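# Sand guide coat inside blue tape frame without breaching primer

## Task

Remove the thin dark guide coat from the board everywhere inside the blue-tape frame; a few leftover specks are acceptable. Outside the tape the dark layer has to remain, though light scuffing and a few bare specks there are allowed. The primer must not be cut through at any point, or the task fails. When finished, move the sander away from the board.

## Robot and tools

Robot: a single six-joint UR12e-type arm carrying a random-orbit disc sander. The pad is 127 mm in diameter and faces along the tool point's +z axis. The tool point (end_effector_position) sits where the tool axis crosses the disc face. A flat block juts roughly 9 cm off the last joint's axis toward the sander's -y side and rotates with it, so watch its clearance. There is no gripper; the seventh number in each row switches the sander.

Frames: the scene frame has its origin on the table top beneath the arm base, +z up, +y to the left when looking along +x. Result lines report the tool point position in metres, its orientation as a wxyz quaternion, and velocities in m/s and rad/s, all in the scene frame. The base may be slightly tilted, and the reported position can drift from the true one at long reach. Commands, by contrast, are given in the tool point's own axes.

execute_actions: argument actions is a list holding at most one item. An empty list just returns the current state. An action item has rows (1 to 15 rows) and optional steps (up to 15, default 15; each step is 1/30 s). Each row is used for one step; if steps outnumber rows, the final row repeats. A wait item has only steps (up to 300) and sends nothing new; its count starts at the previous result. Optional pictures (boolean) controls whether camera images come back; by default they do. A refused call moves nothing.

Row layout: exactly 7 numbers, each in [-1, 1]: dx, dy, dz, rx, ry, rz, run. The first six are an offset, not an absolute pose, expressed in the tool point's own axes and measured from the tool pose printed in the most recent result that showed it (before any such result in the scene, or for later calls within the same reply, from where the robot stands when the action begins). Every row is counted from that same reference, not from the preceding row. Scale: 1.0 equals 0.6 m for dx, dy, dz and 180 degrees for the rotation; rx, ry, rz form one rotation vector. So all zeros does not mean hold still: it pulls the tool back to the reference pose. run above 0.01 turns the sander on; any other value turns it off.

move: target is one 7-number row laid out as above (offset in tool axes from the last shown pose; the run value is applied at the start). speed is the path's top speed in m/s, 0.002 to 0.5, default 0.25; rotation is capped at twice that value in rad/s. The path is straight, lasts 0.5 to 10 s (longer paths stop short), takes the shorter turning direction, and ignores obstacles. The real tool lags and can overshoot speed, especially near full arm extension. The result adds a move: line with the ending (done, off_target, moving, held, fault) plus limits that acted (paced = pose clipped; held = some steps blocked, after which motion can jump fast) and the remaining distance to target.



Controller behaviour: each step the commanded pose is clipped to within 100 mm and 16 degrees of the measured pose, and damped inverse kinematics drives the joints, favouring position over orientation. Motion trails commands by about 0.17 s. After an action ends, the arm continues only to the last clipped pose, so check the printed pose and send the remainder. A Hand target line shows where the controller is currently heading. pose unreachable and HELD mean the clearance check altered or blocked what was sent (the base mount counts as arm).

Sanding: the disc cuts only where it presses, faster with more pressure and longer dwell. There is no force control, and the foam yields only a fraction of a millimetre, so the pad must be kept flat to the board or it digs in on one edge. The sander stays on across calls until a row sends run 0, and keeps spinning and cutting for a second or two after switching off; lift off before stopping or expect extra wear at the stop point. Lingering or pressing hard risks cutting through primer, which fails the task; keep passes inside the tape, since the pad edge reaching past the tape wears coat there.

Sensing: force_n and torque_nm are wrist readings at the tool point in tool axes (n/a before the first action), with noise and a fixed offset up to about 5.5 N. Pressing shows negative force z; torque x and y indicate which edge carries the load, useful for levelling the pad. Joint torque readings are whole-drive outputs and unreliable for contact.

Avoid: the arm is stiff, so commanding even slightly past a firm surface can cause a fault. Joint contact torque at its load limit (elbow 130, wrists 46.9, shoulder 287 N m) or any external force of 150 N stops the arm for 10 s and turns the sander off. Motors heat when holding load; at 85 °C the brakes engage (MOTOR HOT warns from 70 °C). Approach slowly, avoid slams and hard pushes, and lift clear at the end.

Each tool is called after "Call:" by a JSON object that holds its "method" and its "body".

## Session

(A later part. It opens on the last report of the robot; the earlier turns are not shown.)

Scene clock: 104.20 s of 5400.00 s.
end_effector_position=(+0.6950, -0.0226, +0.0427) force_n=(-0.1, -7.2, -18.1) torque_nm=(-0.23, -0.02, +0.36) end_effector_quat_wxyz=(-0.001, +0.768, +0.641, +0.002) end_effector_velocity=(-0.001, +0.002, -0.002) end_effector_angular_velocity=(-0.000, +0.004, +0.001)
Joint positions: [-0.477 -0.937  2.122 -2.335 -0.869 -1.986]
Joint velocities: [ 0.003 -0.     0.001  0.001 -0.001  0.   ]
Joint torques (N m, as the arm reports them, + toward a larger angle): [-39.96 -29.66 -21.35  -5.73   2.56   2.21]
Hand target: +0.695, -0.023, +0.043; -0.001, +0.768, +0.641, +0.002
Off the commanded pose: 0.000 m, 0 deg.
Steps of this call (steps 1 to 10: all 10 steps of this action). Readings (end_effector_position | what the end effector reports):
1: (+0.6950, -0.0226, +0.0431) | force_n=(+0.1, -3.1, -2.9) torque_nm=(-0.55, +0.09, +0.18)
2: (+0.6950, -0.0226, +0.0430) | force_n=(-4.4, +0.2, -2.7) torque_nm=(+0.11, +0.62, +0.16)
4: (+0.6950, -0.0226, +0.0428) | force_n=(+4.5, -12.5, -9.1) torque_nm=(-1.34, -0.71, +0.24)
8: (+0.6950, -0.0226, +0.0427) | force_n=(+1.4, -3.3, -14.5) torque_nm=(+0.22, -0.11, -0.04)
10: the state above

Call:
{"method": "move", "body": {"target": [0,-0.22,0,0,-0.001,0,1], "speed": 0.06}}

Call:
{"method": "move", "body": {"target": [0,0,-0.006,0,0,0,0], "speed": 0.03}}

Call:
{"method": "move", "body": {"target": [0.055,0.225,0,0,0,0,0], "speed": 0.15}}

Call:
{"method": "zoom_image", "body": {"camera": "cam_high", "region": [250, 220, 430, 380]}}

Scene clock: 114.37 s of 5400.00 s.
end_effector_position=(+0.5652, +0.0009, +0.0427) force_n=(-6.6, -5.4, -15.4) torque_nm=(-0.53, +1.06, +0.06) end_effector_quat_wxyz=(-0.000, +0.768, +0.641, +0.001) end_effector_velocity=(-0.002, +0.000, +0.000) end_effector_angular_velocity=(+0.001, -0.001, -0.002)
Joint positions: [-0.549 -1.075  2.374 -2.398 -0.903 -2.069]
Joint velocities: [-0.002 -0.002  0.003  0.     0.001 -0.   ]
Joint torques (N m, as the arm reports them, + toward a larger angle): [-52.9  -34.85 -18.9   -4.83  -1.44  -2.76]
Hand target: +0.565, +0.001, +0.043; -0.000, +0.768, +0.641, +0.001
Off the commanded pose: 0.000 m, 0 deg.
move: done
camera_calibration (this result's frames):
cam_wrist: T_world_to_cam=[[0.173512, 0.984777, -0.0103597, -0.099069], [0.931664, -0.160726, 0.325837, -0.503251], [0.319212, -0.0661885, -0.945369, -0.0302281], [0, 0, 0, 1]] pos_world=[0.4957, 0.0146746, 0.134375]

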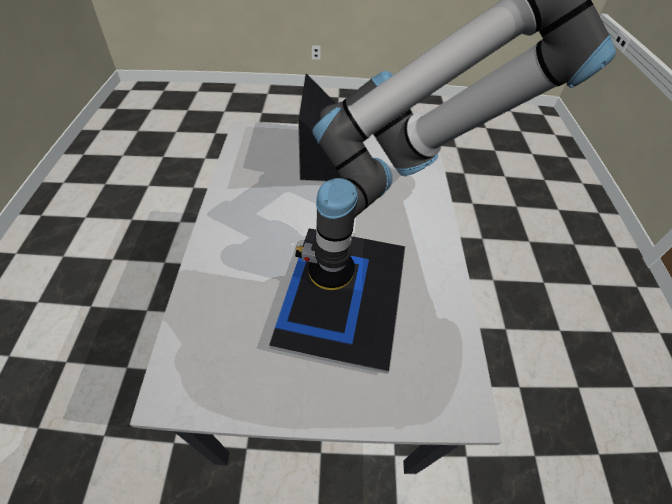

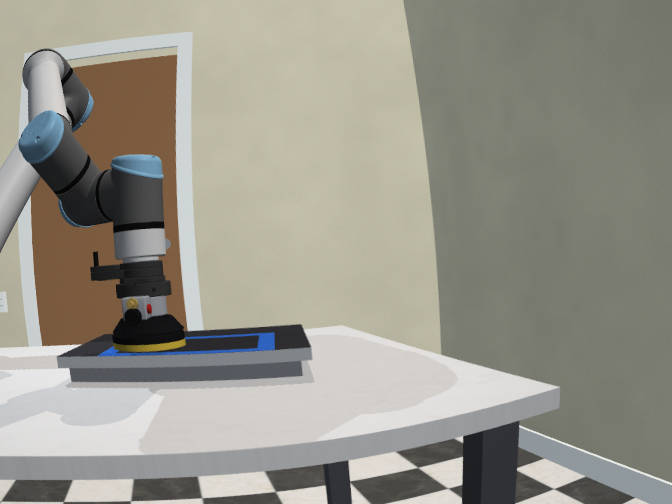

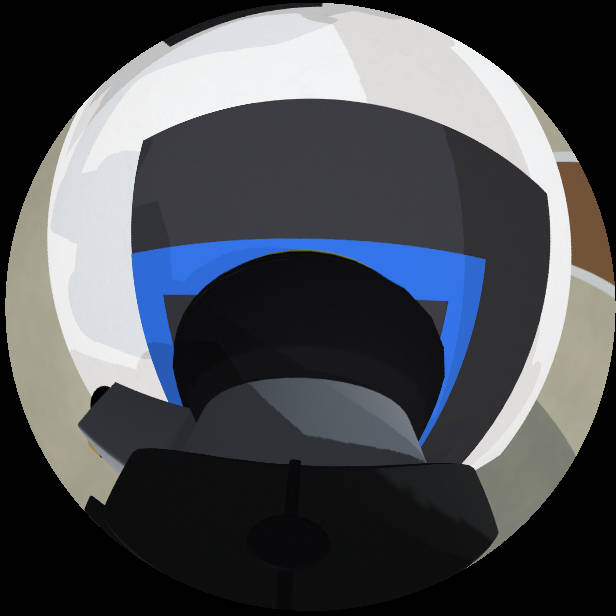

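Scene clock: 115.30 s of 5400.00 s.
end_effector_position=(+0.5651, +0.0009, +0.0463) force_n=(+0.1, +0.9, -2.0) torque_nm=(+0.03, +0.19, +0.38) end_effector_quat_wxyz=(-0.000, +0.768, +0.641, +0.001) end_effector_velocity=(+0.001, +0.000, +0.001) end_effector_angular_velocity=(-0.001, -0.001, +0.002)
Joint positions: [-0.553 -1.081  2.372 -2.388 -0.905 -2.074]
Joint velocities: [-0.    -0.002 -0.002  0.003 -0.    -0.001]
Joint torques (N m, as the arm reports them, + toward a larger angle): [-56.24 -41.98 -38.05  -1.93  -2.76  -3.22]
Hand target: +0.565, +0.001, +0.046; -0.000, +0.768, +0.641, +0.001
Off the commanded pose: 0.000 m, 0 deg.
move: done
camera_calibration (this result's frames):
cam_wrist: T_world_to_cam=[[0.173493, 0.98478, -0.0103938, -0.0990109], [0.931659, -0.160695, 0.325866, -0.504348], [0.319236, -0.0662191, -0.945359, -0.0268548], [0, 0, 0, 1]] pos_world=[0.495631, 0.0146793, 0.137933]

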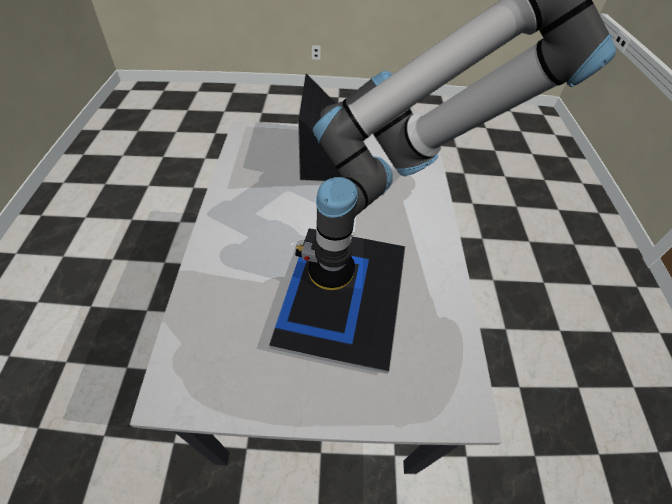

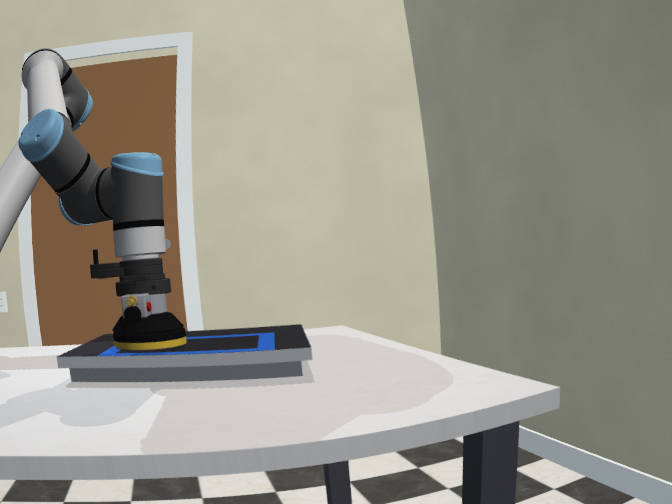

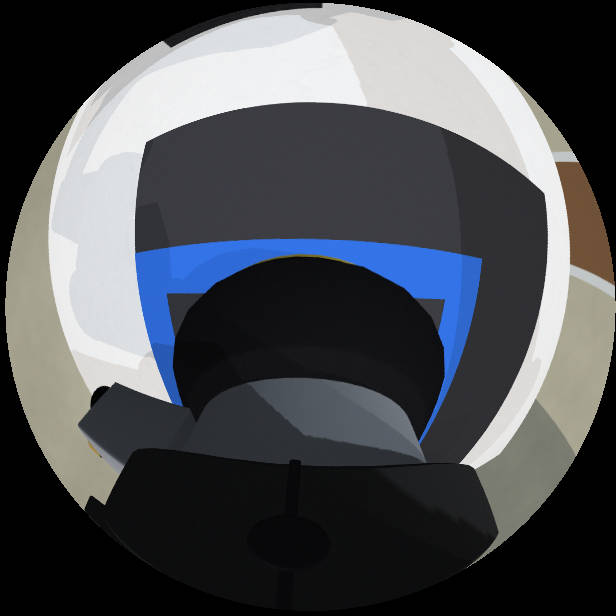

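Scene clock: 116.70 s of 5400.00 s.
end_effector_position=(+0.7037, +0.0094, +0.0462) force_n=(+3.3, +1.6, +5.3) torque_nm=(+0.09, -0.44, +0.25) end_effector_quat_wxyz=(-0.000, +0.768, +0.641, +0.001) end_effector_velocity=(+0.002, -0.000, +0.001) end_effector_angular_velocity=(-0.001, -0.000, +0.001)
Joint positions: [-0.445 -0.974  2.116 -2.319 -0.86  -1.946]
Joint velocities: [ 0.     0.001 -0.003  0.001 -0.001  0.   ]
Joint torques (N m, as the arm reports them, + toward a larger angle): [-46.86 -36.08 -38.54  -1.57   1.67   2.62]
Hand target: +0.704, +0.009, +0.046; -0.000, +0.768, +0.641, +0.001
Off the commanded pose: 0.000 m, 0 deg.
move: done
camera_calibration (this result's frames):
cam_wrist: T_world_to_cam=[[0.17348, 0.984784, -0.0102824, -0.131367], [0.931671, -0.160721, 0.325817, -0.632141], [0.319207, -0.0661025, -0.945377, -0.0705603], [0, 0, 0, 1]] pos_world=[0.63426, 0.0231056, 0.137906]

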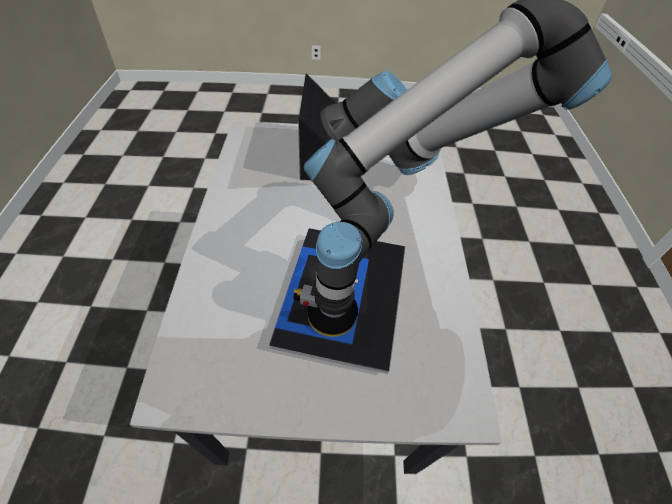

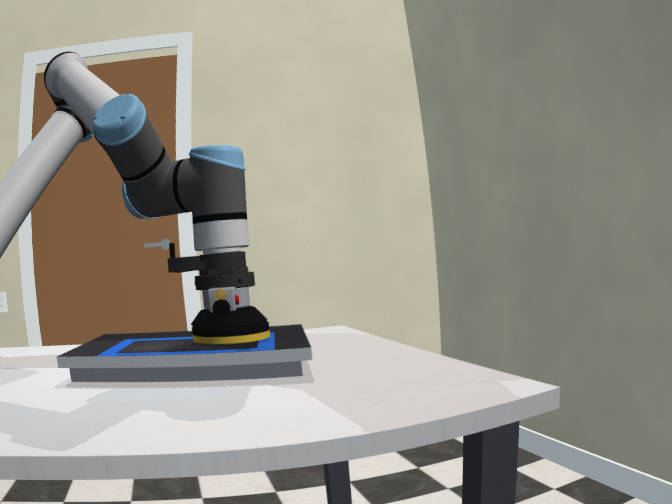

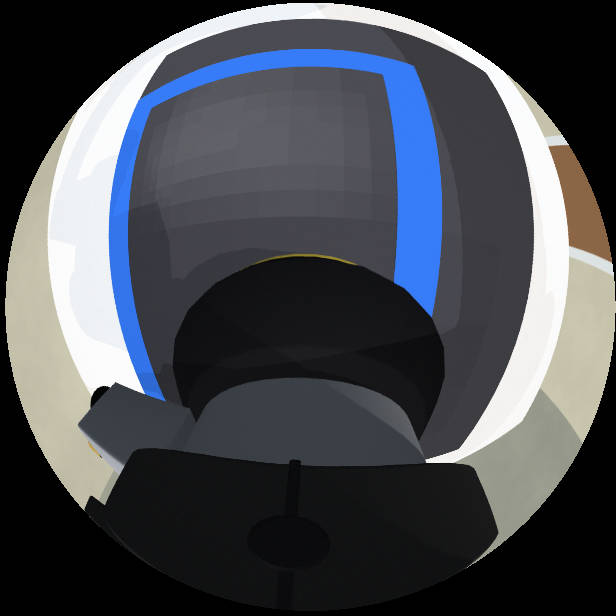

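Region (250, 220, 430, 380) of cam_high's 672x504 image, scaled by 2.800, with more detail than that image has.

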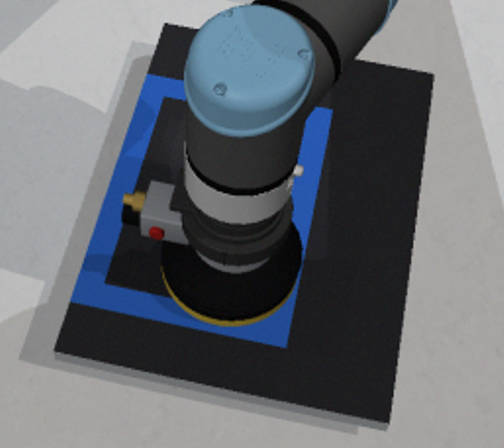

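Call:
{"method": "move", "body": {"target": [-0.0033,0.0017,0.0063,0,-0.0005,0,1], "speed": 0.01}}

Call:
{"method": "move", "body": {"target": [0,-0.2267,0,0,0,0,1], "speed": 0.04}}

Call:
{"method": "move", "body": {"target": [-0.1033,0,0,0,0,0,1], "speed": 0.04}}

Call:
{"method": "move", "body": {"target": [0,0.2267,0,0,0,0,1], "speed": 0.04}}

Call:
{"method": "move", "body": {"target": [0.1033,0,0,0,0,0,1], "speed": 0.04}}

Call:
{"method": "move", "body": {"target": [0,0,-0.006,0,0,0,0], "speed": 0.03}}

Scene clock: 133.60 s of 5400.00 s.
end_effector_position=(+0.7045, +0.0073, +0.0426) force_n=(+2.4, -2.5, -15.8) torque_nm=(-0.62, -0.20, +0.23) end_effector_quat_wxyz=(+0.000, +0.768, +0.641, -0.000) end_effector_velocity=(-0.001, -0.000, -0.003) end_effector_angular_velocity=(+0.000, +0.002, +0.002)
Joint positions: [-0.442 -0.967  2.115 -2.328 -0.86  -1.943]
Joint velocities: [ 0.003  0.003  0.001 -0.004 -0.     0.   ]
Joint torques (N m, as the arm reports them, + toward a larger angle): [-39.18 -25.68 -29.23  -5.24  -2.01   2.49]
Hand target: +0.704, +0.007, +0.042; +0.000, +0.768, +0.641, -0.000
Off the commanded pose: 0.000 m, 0 deg.
move: done
camera_calibration (this result's frames):
cam_wrist: T_world_to_cam=[[0.173331, 0.984792, -0.0119149, -0.129292], [0.931722, -0.160046, 0.326006, -0.632054], [0.319141, -0.0676082, -0.945293, -0.0742936], [0, 0, 0, 1]] pos_world=[0.635019, 0.0211457, 0.134284]

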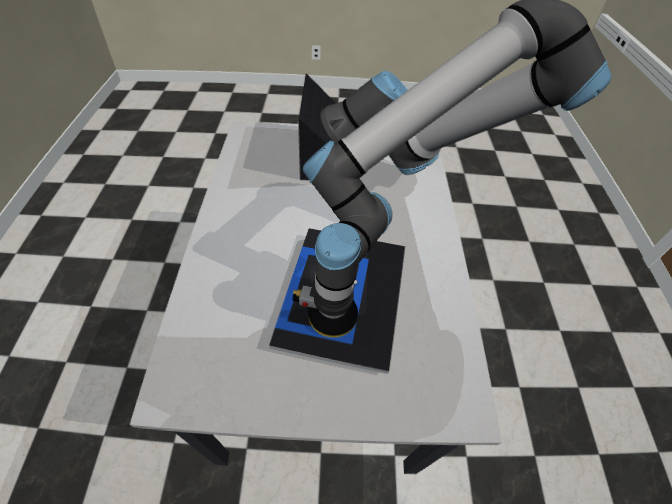

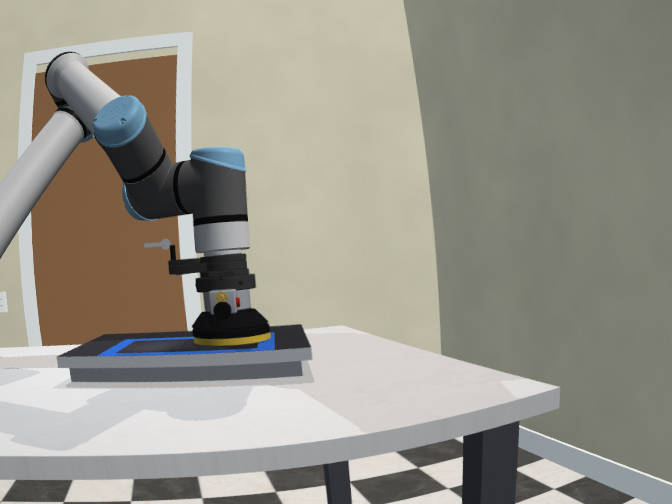

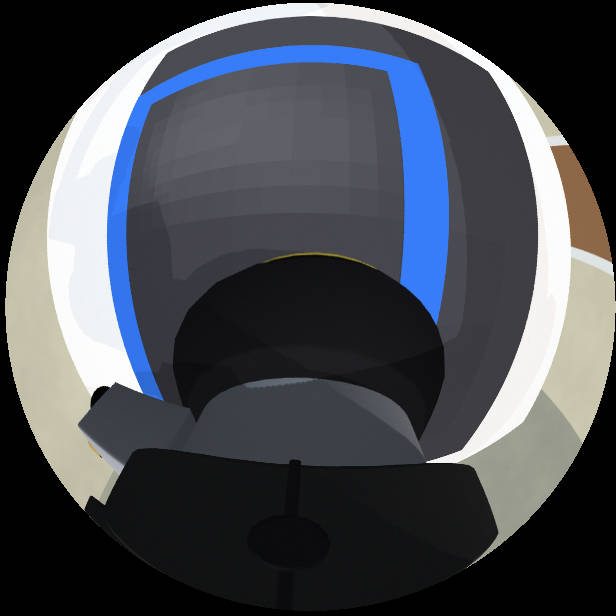

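Scene clock: 137.57 s of 5400.00 s.
end_effector_position=(+0.5707, +0.0314, +0.0426) force_n=(-1.4, -3.2, -18.8) torque_nm=(-0.19, +0.53, +0.09) end_effector_quat_wxyz=(+0.000, +0.768, +0.641, -0.000) end_effector_velocity=(-0.001, +0.000, +0.000) end_effector_angular_velocity=(+0.000, -0.000, -0.001)
Joint positions: [-0.51  -1.117  2.374 -2.385 -0.887 -2.023]
Joint velocities: [-0.001 -0.002  0.003 -0.    -0.    -0.   ]
Joint torques (N m, as the arm reports them, + toward a larger angle): [-45.46 -34.1  -16.23  -3.78  -2.11  -3.27]
Hand target: +0.571, +0.031, +0.043; +0.000, +0.768, +0.641, -0.000
Off the commanded pose: 0.000 m, 0 deg.
move: done
camera_calibration (this result's frames):
cam_wrist: T_world_to_cam=[[0.173349, 0.984787, -0.012044, -0.129905], [0.931734, -0.160023, 0.325983, -0.50354], [0.319097, -0.0677306, -0.945299, -0.0300057], [0, 0, 0, 1]] pos_world=[0.501258, 0.0453185, 0.134217]

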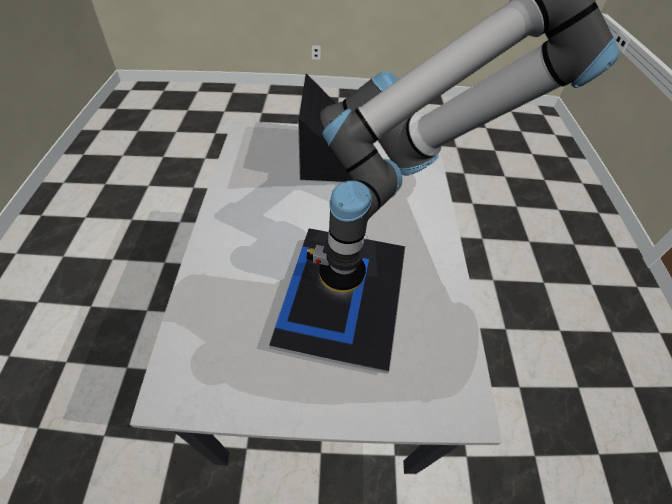

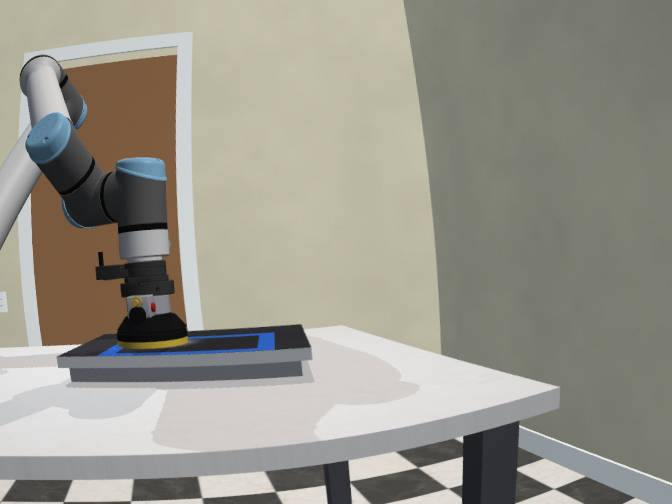

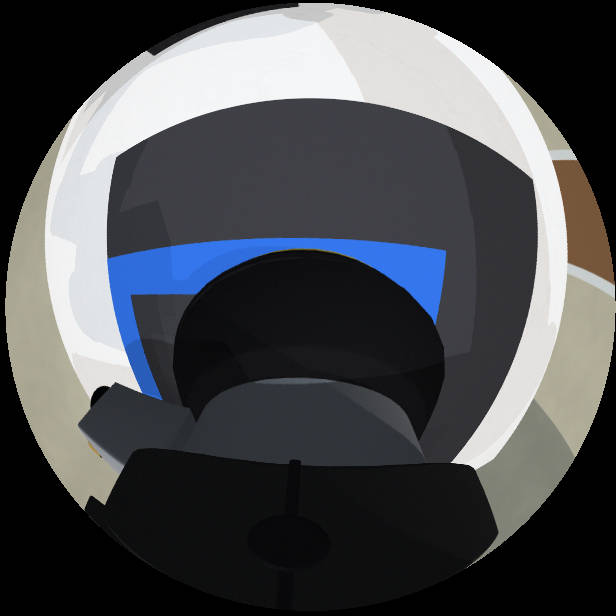

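Scene clock: 139.67 s of 5400.00 s.
end_effector_position=(+0.5596, -0.0295, +0.0426) force_n=(-3.3, -2.1, -16.0) torque_nm=(-0.40, +0.82, +0.04) end_effector_quat_wxyz=(+0.000, +0.768, +0.641, -0.000) end_effector_velocity=(-0.000, -0.002, +0.000) end_effector_angular_velocity=(+0.001, -0.000, -0.002)
Joint positions: [-0.587 -1.032  2.371 -2.414 -0.923 -2.111]
Joint velocities: [-0.002  0.003 -0.001  0.    -0.    -0.001]
Joint torques (N m, as the arm reports them, + toward a larger angle): [-48.98 -16.56 -27.77  -4.56  -2.58  -2.35]
Hand target: +0.560, -0.030, +0.043; +0.000, +0.768, +0.641, -0.000
Off the commanded pose: 0.000 m, 0 deg.
move: done
camera_calibration (this result's frames):
cam_wrist: T_world_to_cam=[[0.173342, 0.984787, -0.0121592, -0.0679726], [0.931725, -0.159976, 0.326032, -0.502968], [0.319127, -0.0678441, -0.94528, -0.0305516], [0, 0, 0, 1]] pos_world=[0.49016, -0.0155972, 0.134277]

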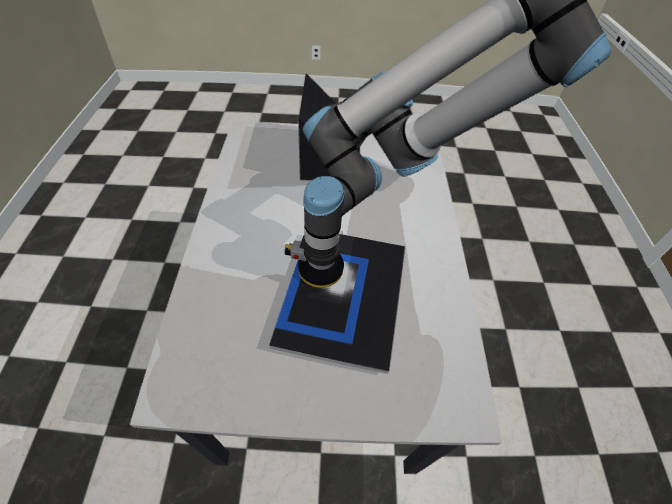

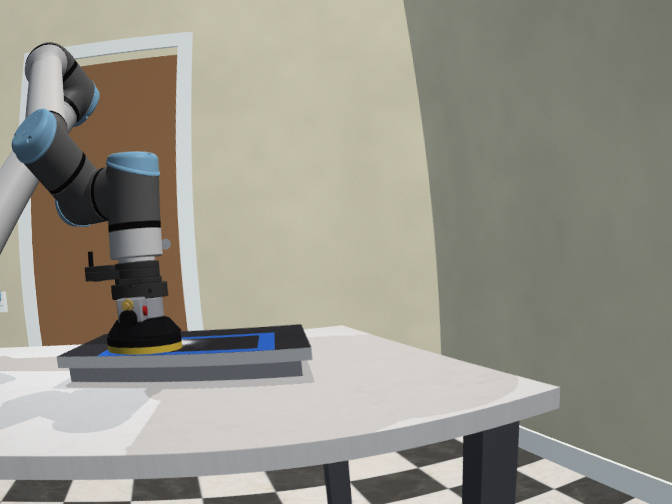

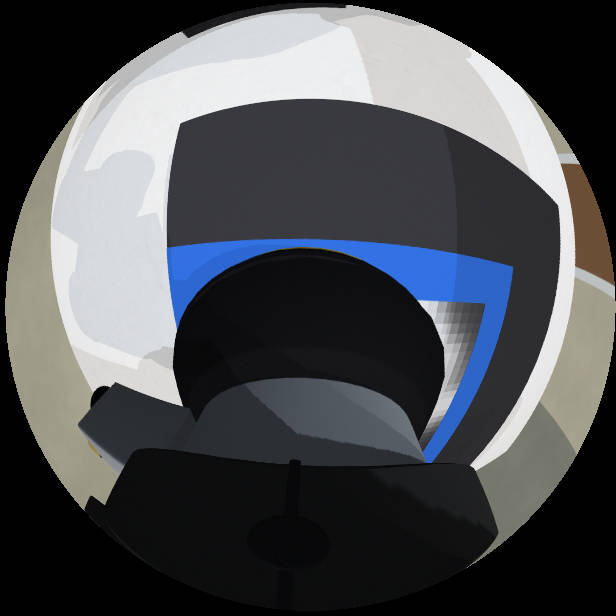

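Scene clock: 143.63 s of 5400.00 s.
end_effector_position=(+0.6934, -0.0538, +0.0426) force_n=(+3.3, -1.4, -15.8) torque_nm=(-1.07, -0.17, +0.05) end_effector_quat_wxyz=(+0.000, +0.768, +0.641, -0.000) end_effector_velocity=(+0.001, -0.000, -0.001) end_effector_angular_velocity=(-0.000, +0.001, +0.001)
Joint positions: [-0.505 -0.9    2.112 -2.343 -0.886 -2.018]
Joint velocities: [ 0.002  0.003 -0.003 -0.     0.     0.001]
Joint torques (N m, as the arm reports them, + toward a larger angle): [-38.14 -30.67 -27.97   0.86   1.07   2.81]
Hand target: +0.693, -0.054, +0.043; +0.000, +0.768, +0.641, -0.000
Off the commanded pose: 0.000 m, 0 deg.
move: done
camera_calibration (this result's frames):
cam_wrist: T_world_to_cam=[[0.17329, 0.984797, -0.0120876, -0.0672273], [0.931727, -0.15995, 0.326038, -0.631464], [0.319148, -0.0677614, -0.945279, -0.0749163], [0, 0, 0, 1]] pos_world=[0.623912, -0.0398738, 0.134252]

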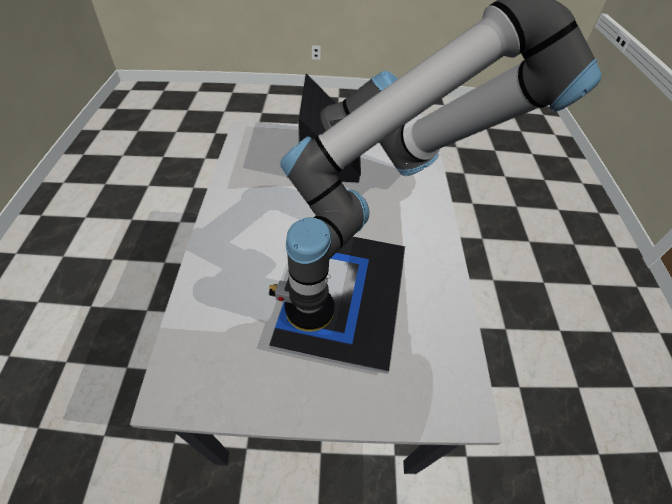

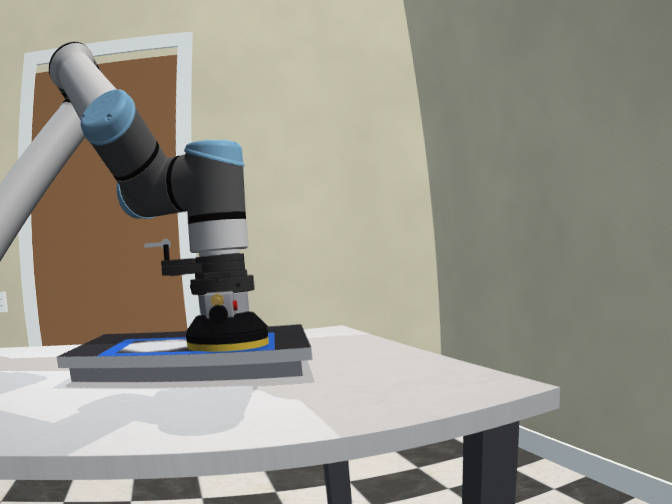

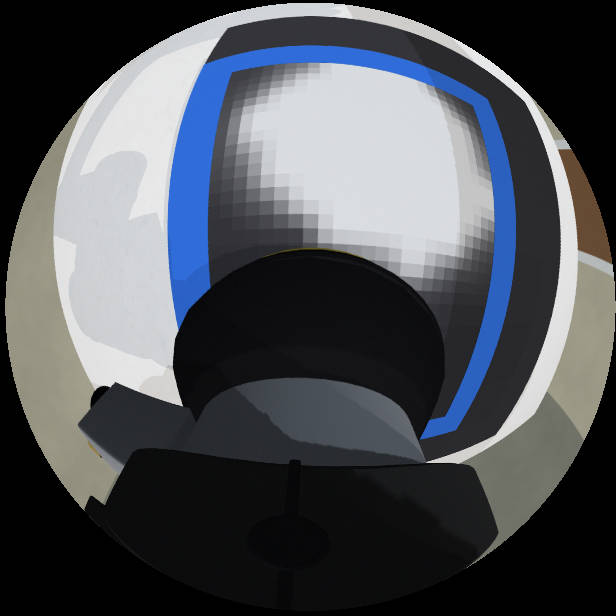

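Scene clock: 145.73 s of 5400.00 s.
end_effector_position=(+0.7044, +0.0072, +0.0425) force_n=(+0.2, +3.0, -19.3) torque_nm=(-0.42, +0.24, +0.16) end_effector_quat_wxyz=(+0.000, +0.768, +0.641, -0.000) end_effector_velocity=(+0.001, +0.001, +0.001) end_effector_angular_velocity=(+0.001, -0.002, -0.001)
Joint positions: [-0.442 -0.967  2.115 -2.328 -0.86  -1.943]
Joint velocities: [-0.001 -0.002  0.     0.001  0.002  0.001]
Joint torques (N m, as the arm reports them, + toward a larger angle): [-37.   -46.57 -27.42   0.35   1.38   2.46]
Hand target: +0.704, +0.007, +0.043; +0.000, +0.768, +0.641, -0.000
Off the commanded pose: 0.000 m, 0 deg.
move: done
camera_calibration (this result's frames):
cam_wrist: T_world_to_cam=[[0.173379, 0.984783, -0.0119419, -0.12921], [0.931748, -0.16009, 0.325908, -0.63198], [0.319037, -0.0676324, -0.945326, -0.0743176], [0, 0, 0, 1]] pos_world=[0.634959, 0.021044, 0.13417]

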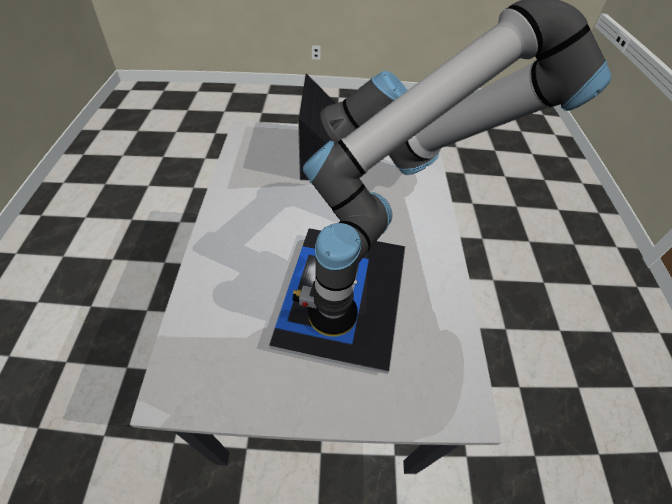

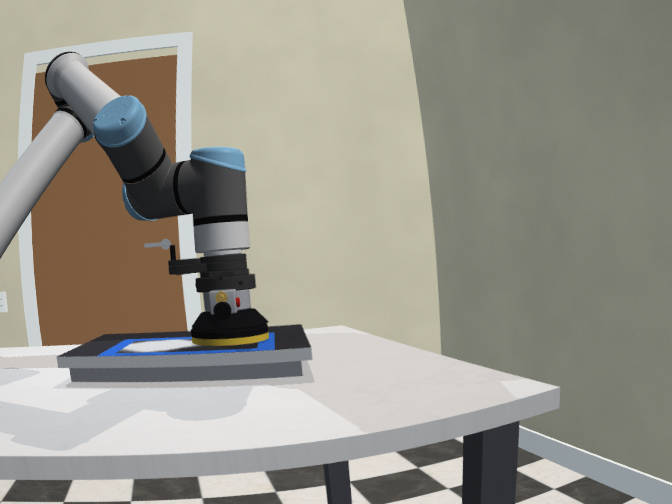

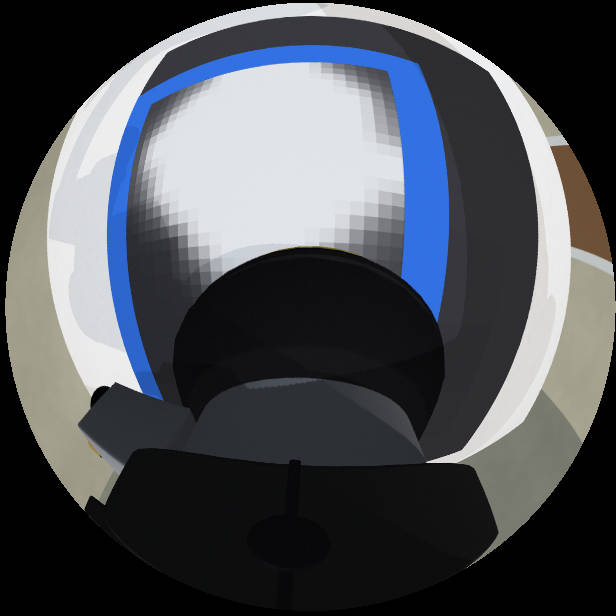

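Scene clock: 146.67 s of 5400.00 s.
end_effector_position=(+0.7045, +0.0072, +0.0461) force_n=(+0.3, -6.7, -3.5) torque_nm=(-0.98, +0.19, +0.16) end_effector_quat_wxyz=(+0.000, +0.768, +0.641, -0.000) end_effector_velocity=(+0.001, +0.001, -0.000) end_effector_angular_velocity=(+0.000, +0.001, +0.003)
Joint positions: [-0.446 -0.971  2.114 -2.32  -0.861 -1.947]
Joint velocities: [ 0.002 -0.    -0.001  0.001  0.    -0.001]
Joint torques (N m, as the arm reports them, + toward a larger angle): [-66.12 -60.16 -37.4   -1.74  -2.5   -2.97]
Hand target: +0.704, +0.007, +0.046; +0.000, +0.768, +0.641, -0.000
Off the commanded pose: 0.000 m, 0 deg.
move: done
camera_calibration (this result's frames):
cam_wrist: T_world_to_cam=[[0.173379, 0.984783, -0.0119396, -0.129257], [0.931744, -0.160089, 0.325922, -0.633164], [0.319051, -0.0676325, -0.945321, -0.0709751], [0, 0, 0, 1]] pos_world=[0.635002, 0.0211267, 0.137725]

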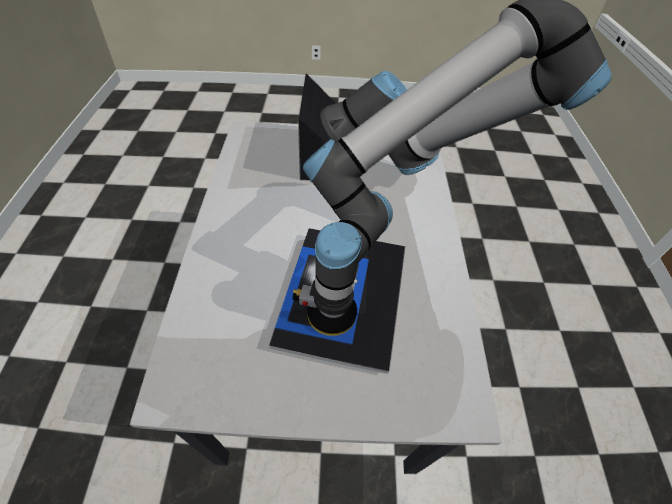

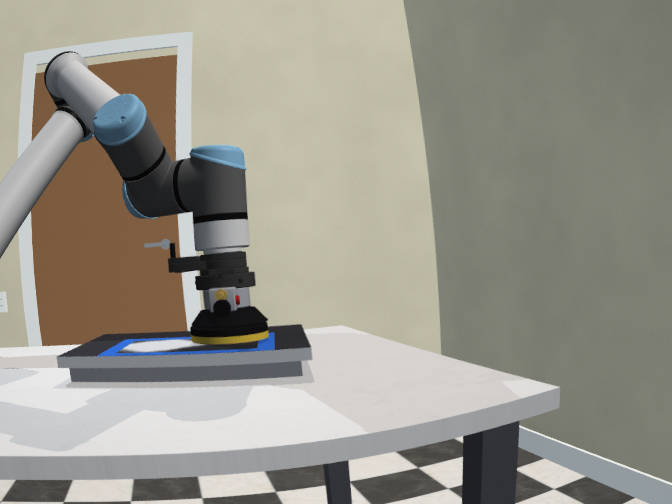

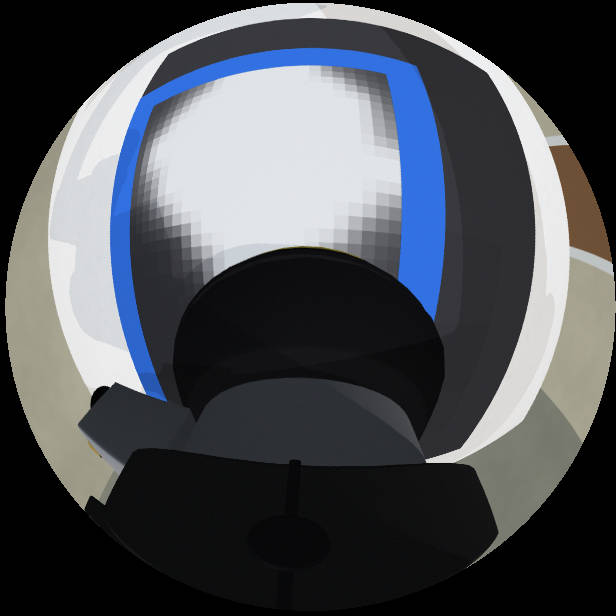

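Call:
{"method": "move", "body": {"target": [0.0,-0.33,-0.06,0,0,0,0], "speed": 0.25}}

Call:
{"method": "zoom_image", "body": {"camera": "cam_high", "region": [250, 220, 430, 380]}}

Scene clock: 151.53 s of 5400.00 s.
end_effector_position=(+0.5097, +0.0425, +0.0821) force_n=(+6.0, -5.2, +5.7) torque_nm=(-0.71, -0.68, +0.20) end_effector_quat_wxyz=(+0.000, +0.768, +0.641, -0.000) end_effector_velocity=(+0.000, -0.000, +0.002) end_effector_angular_velocity=(-0.000, -0.003, -0.000)
Joint positions: [-0.601 -1.262  2.468 -2.271 -0.929 -2.126]
Joint velocities: [-0.003 -0.003  0.     0.003  0.    -0.002]
Joint torques (N m, as the arm reports them, + toward a larger angle): [-47.58 -30.38 -29.03  -1.55  -2.83  -2.94]
Hand target: +0.510, +0.042, +0.082; +0.000, +0.768, +0.641, -0.000
Off the commanded pose: 0.000 m, 0 deg.
move: done
camera_calibration (this result's frames):
cam_wrist: T_world_to_cam=[[0.173412, 0.984775, -0.0121061, -0.129776], [0.93172, -0.160062, 0.326002, -0.457838], [0.319101, -0.0678122, -0.945292, 0.0275591], [0, 0, 0, 1]] pos_world=[0.440288, 0.0563861, 0.173737]

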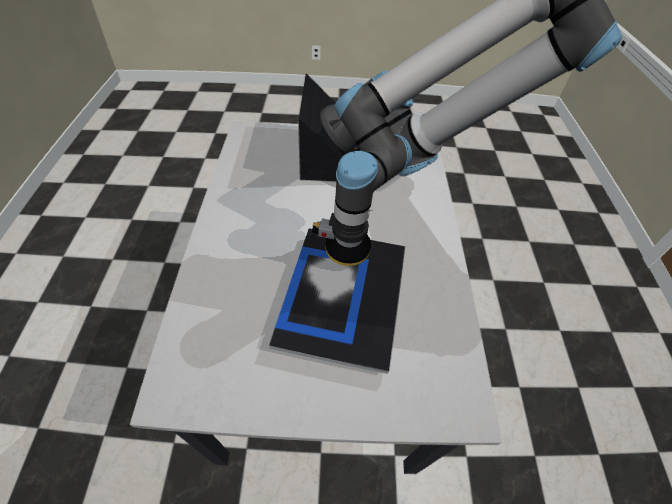

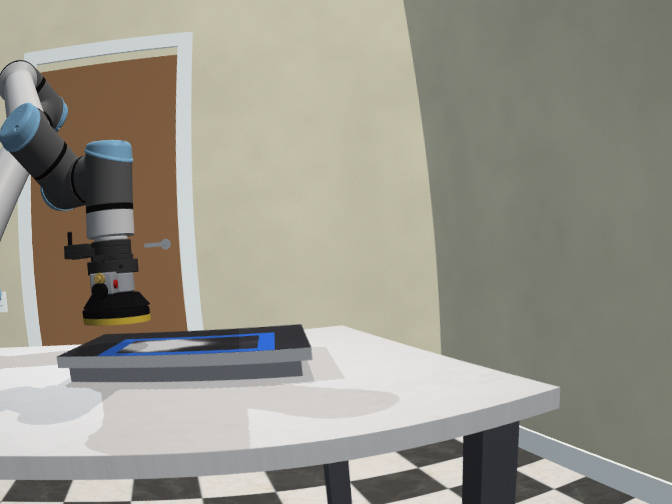

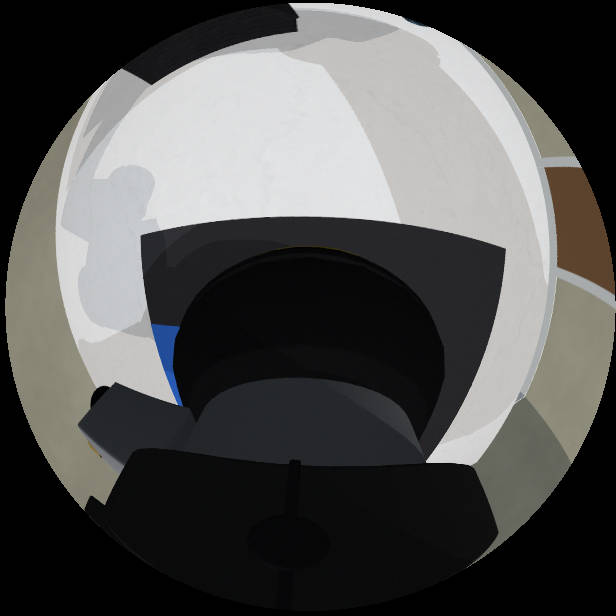

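Region (250, 220, 430, 380) of cam_high's 672x504 image, scaled by 2.800, with more detail than that image has.

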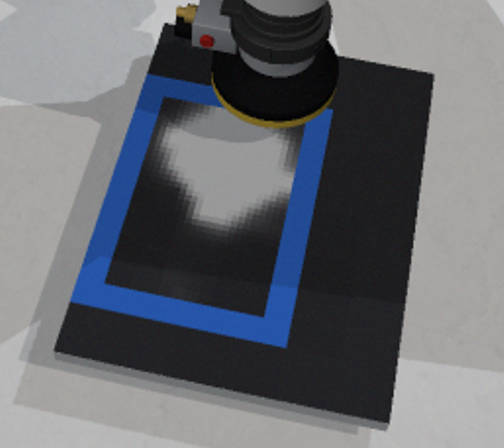

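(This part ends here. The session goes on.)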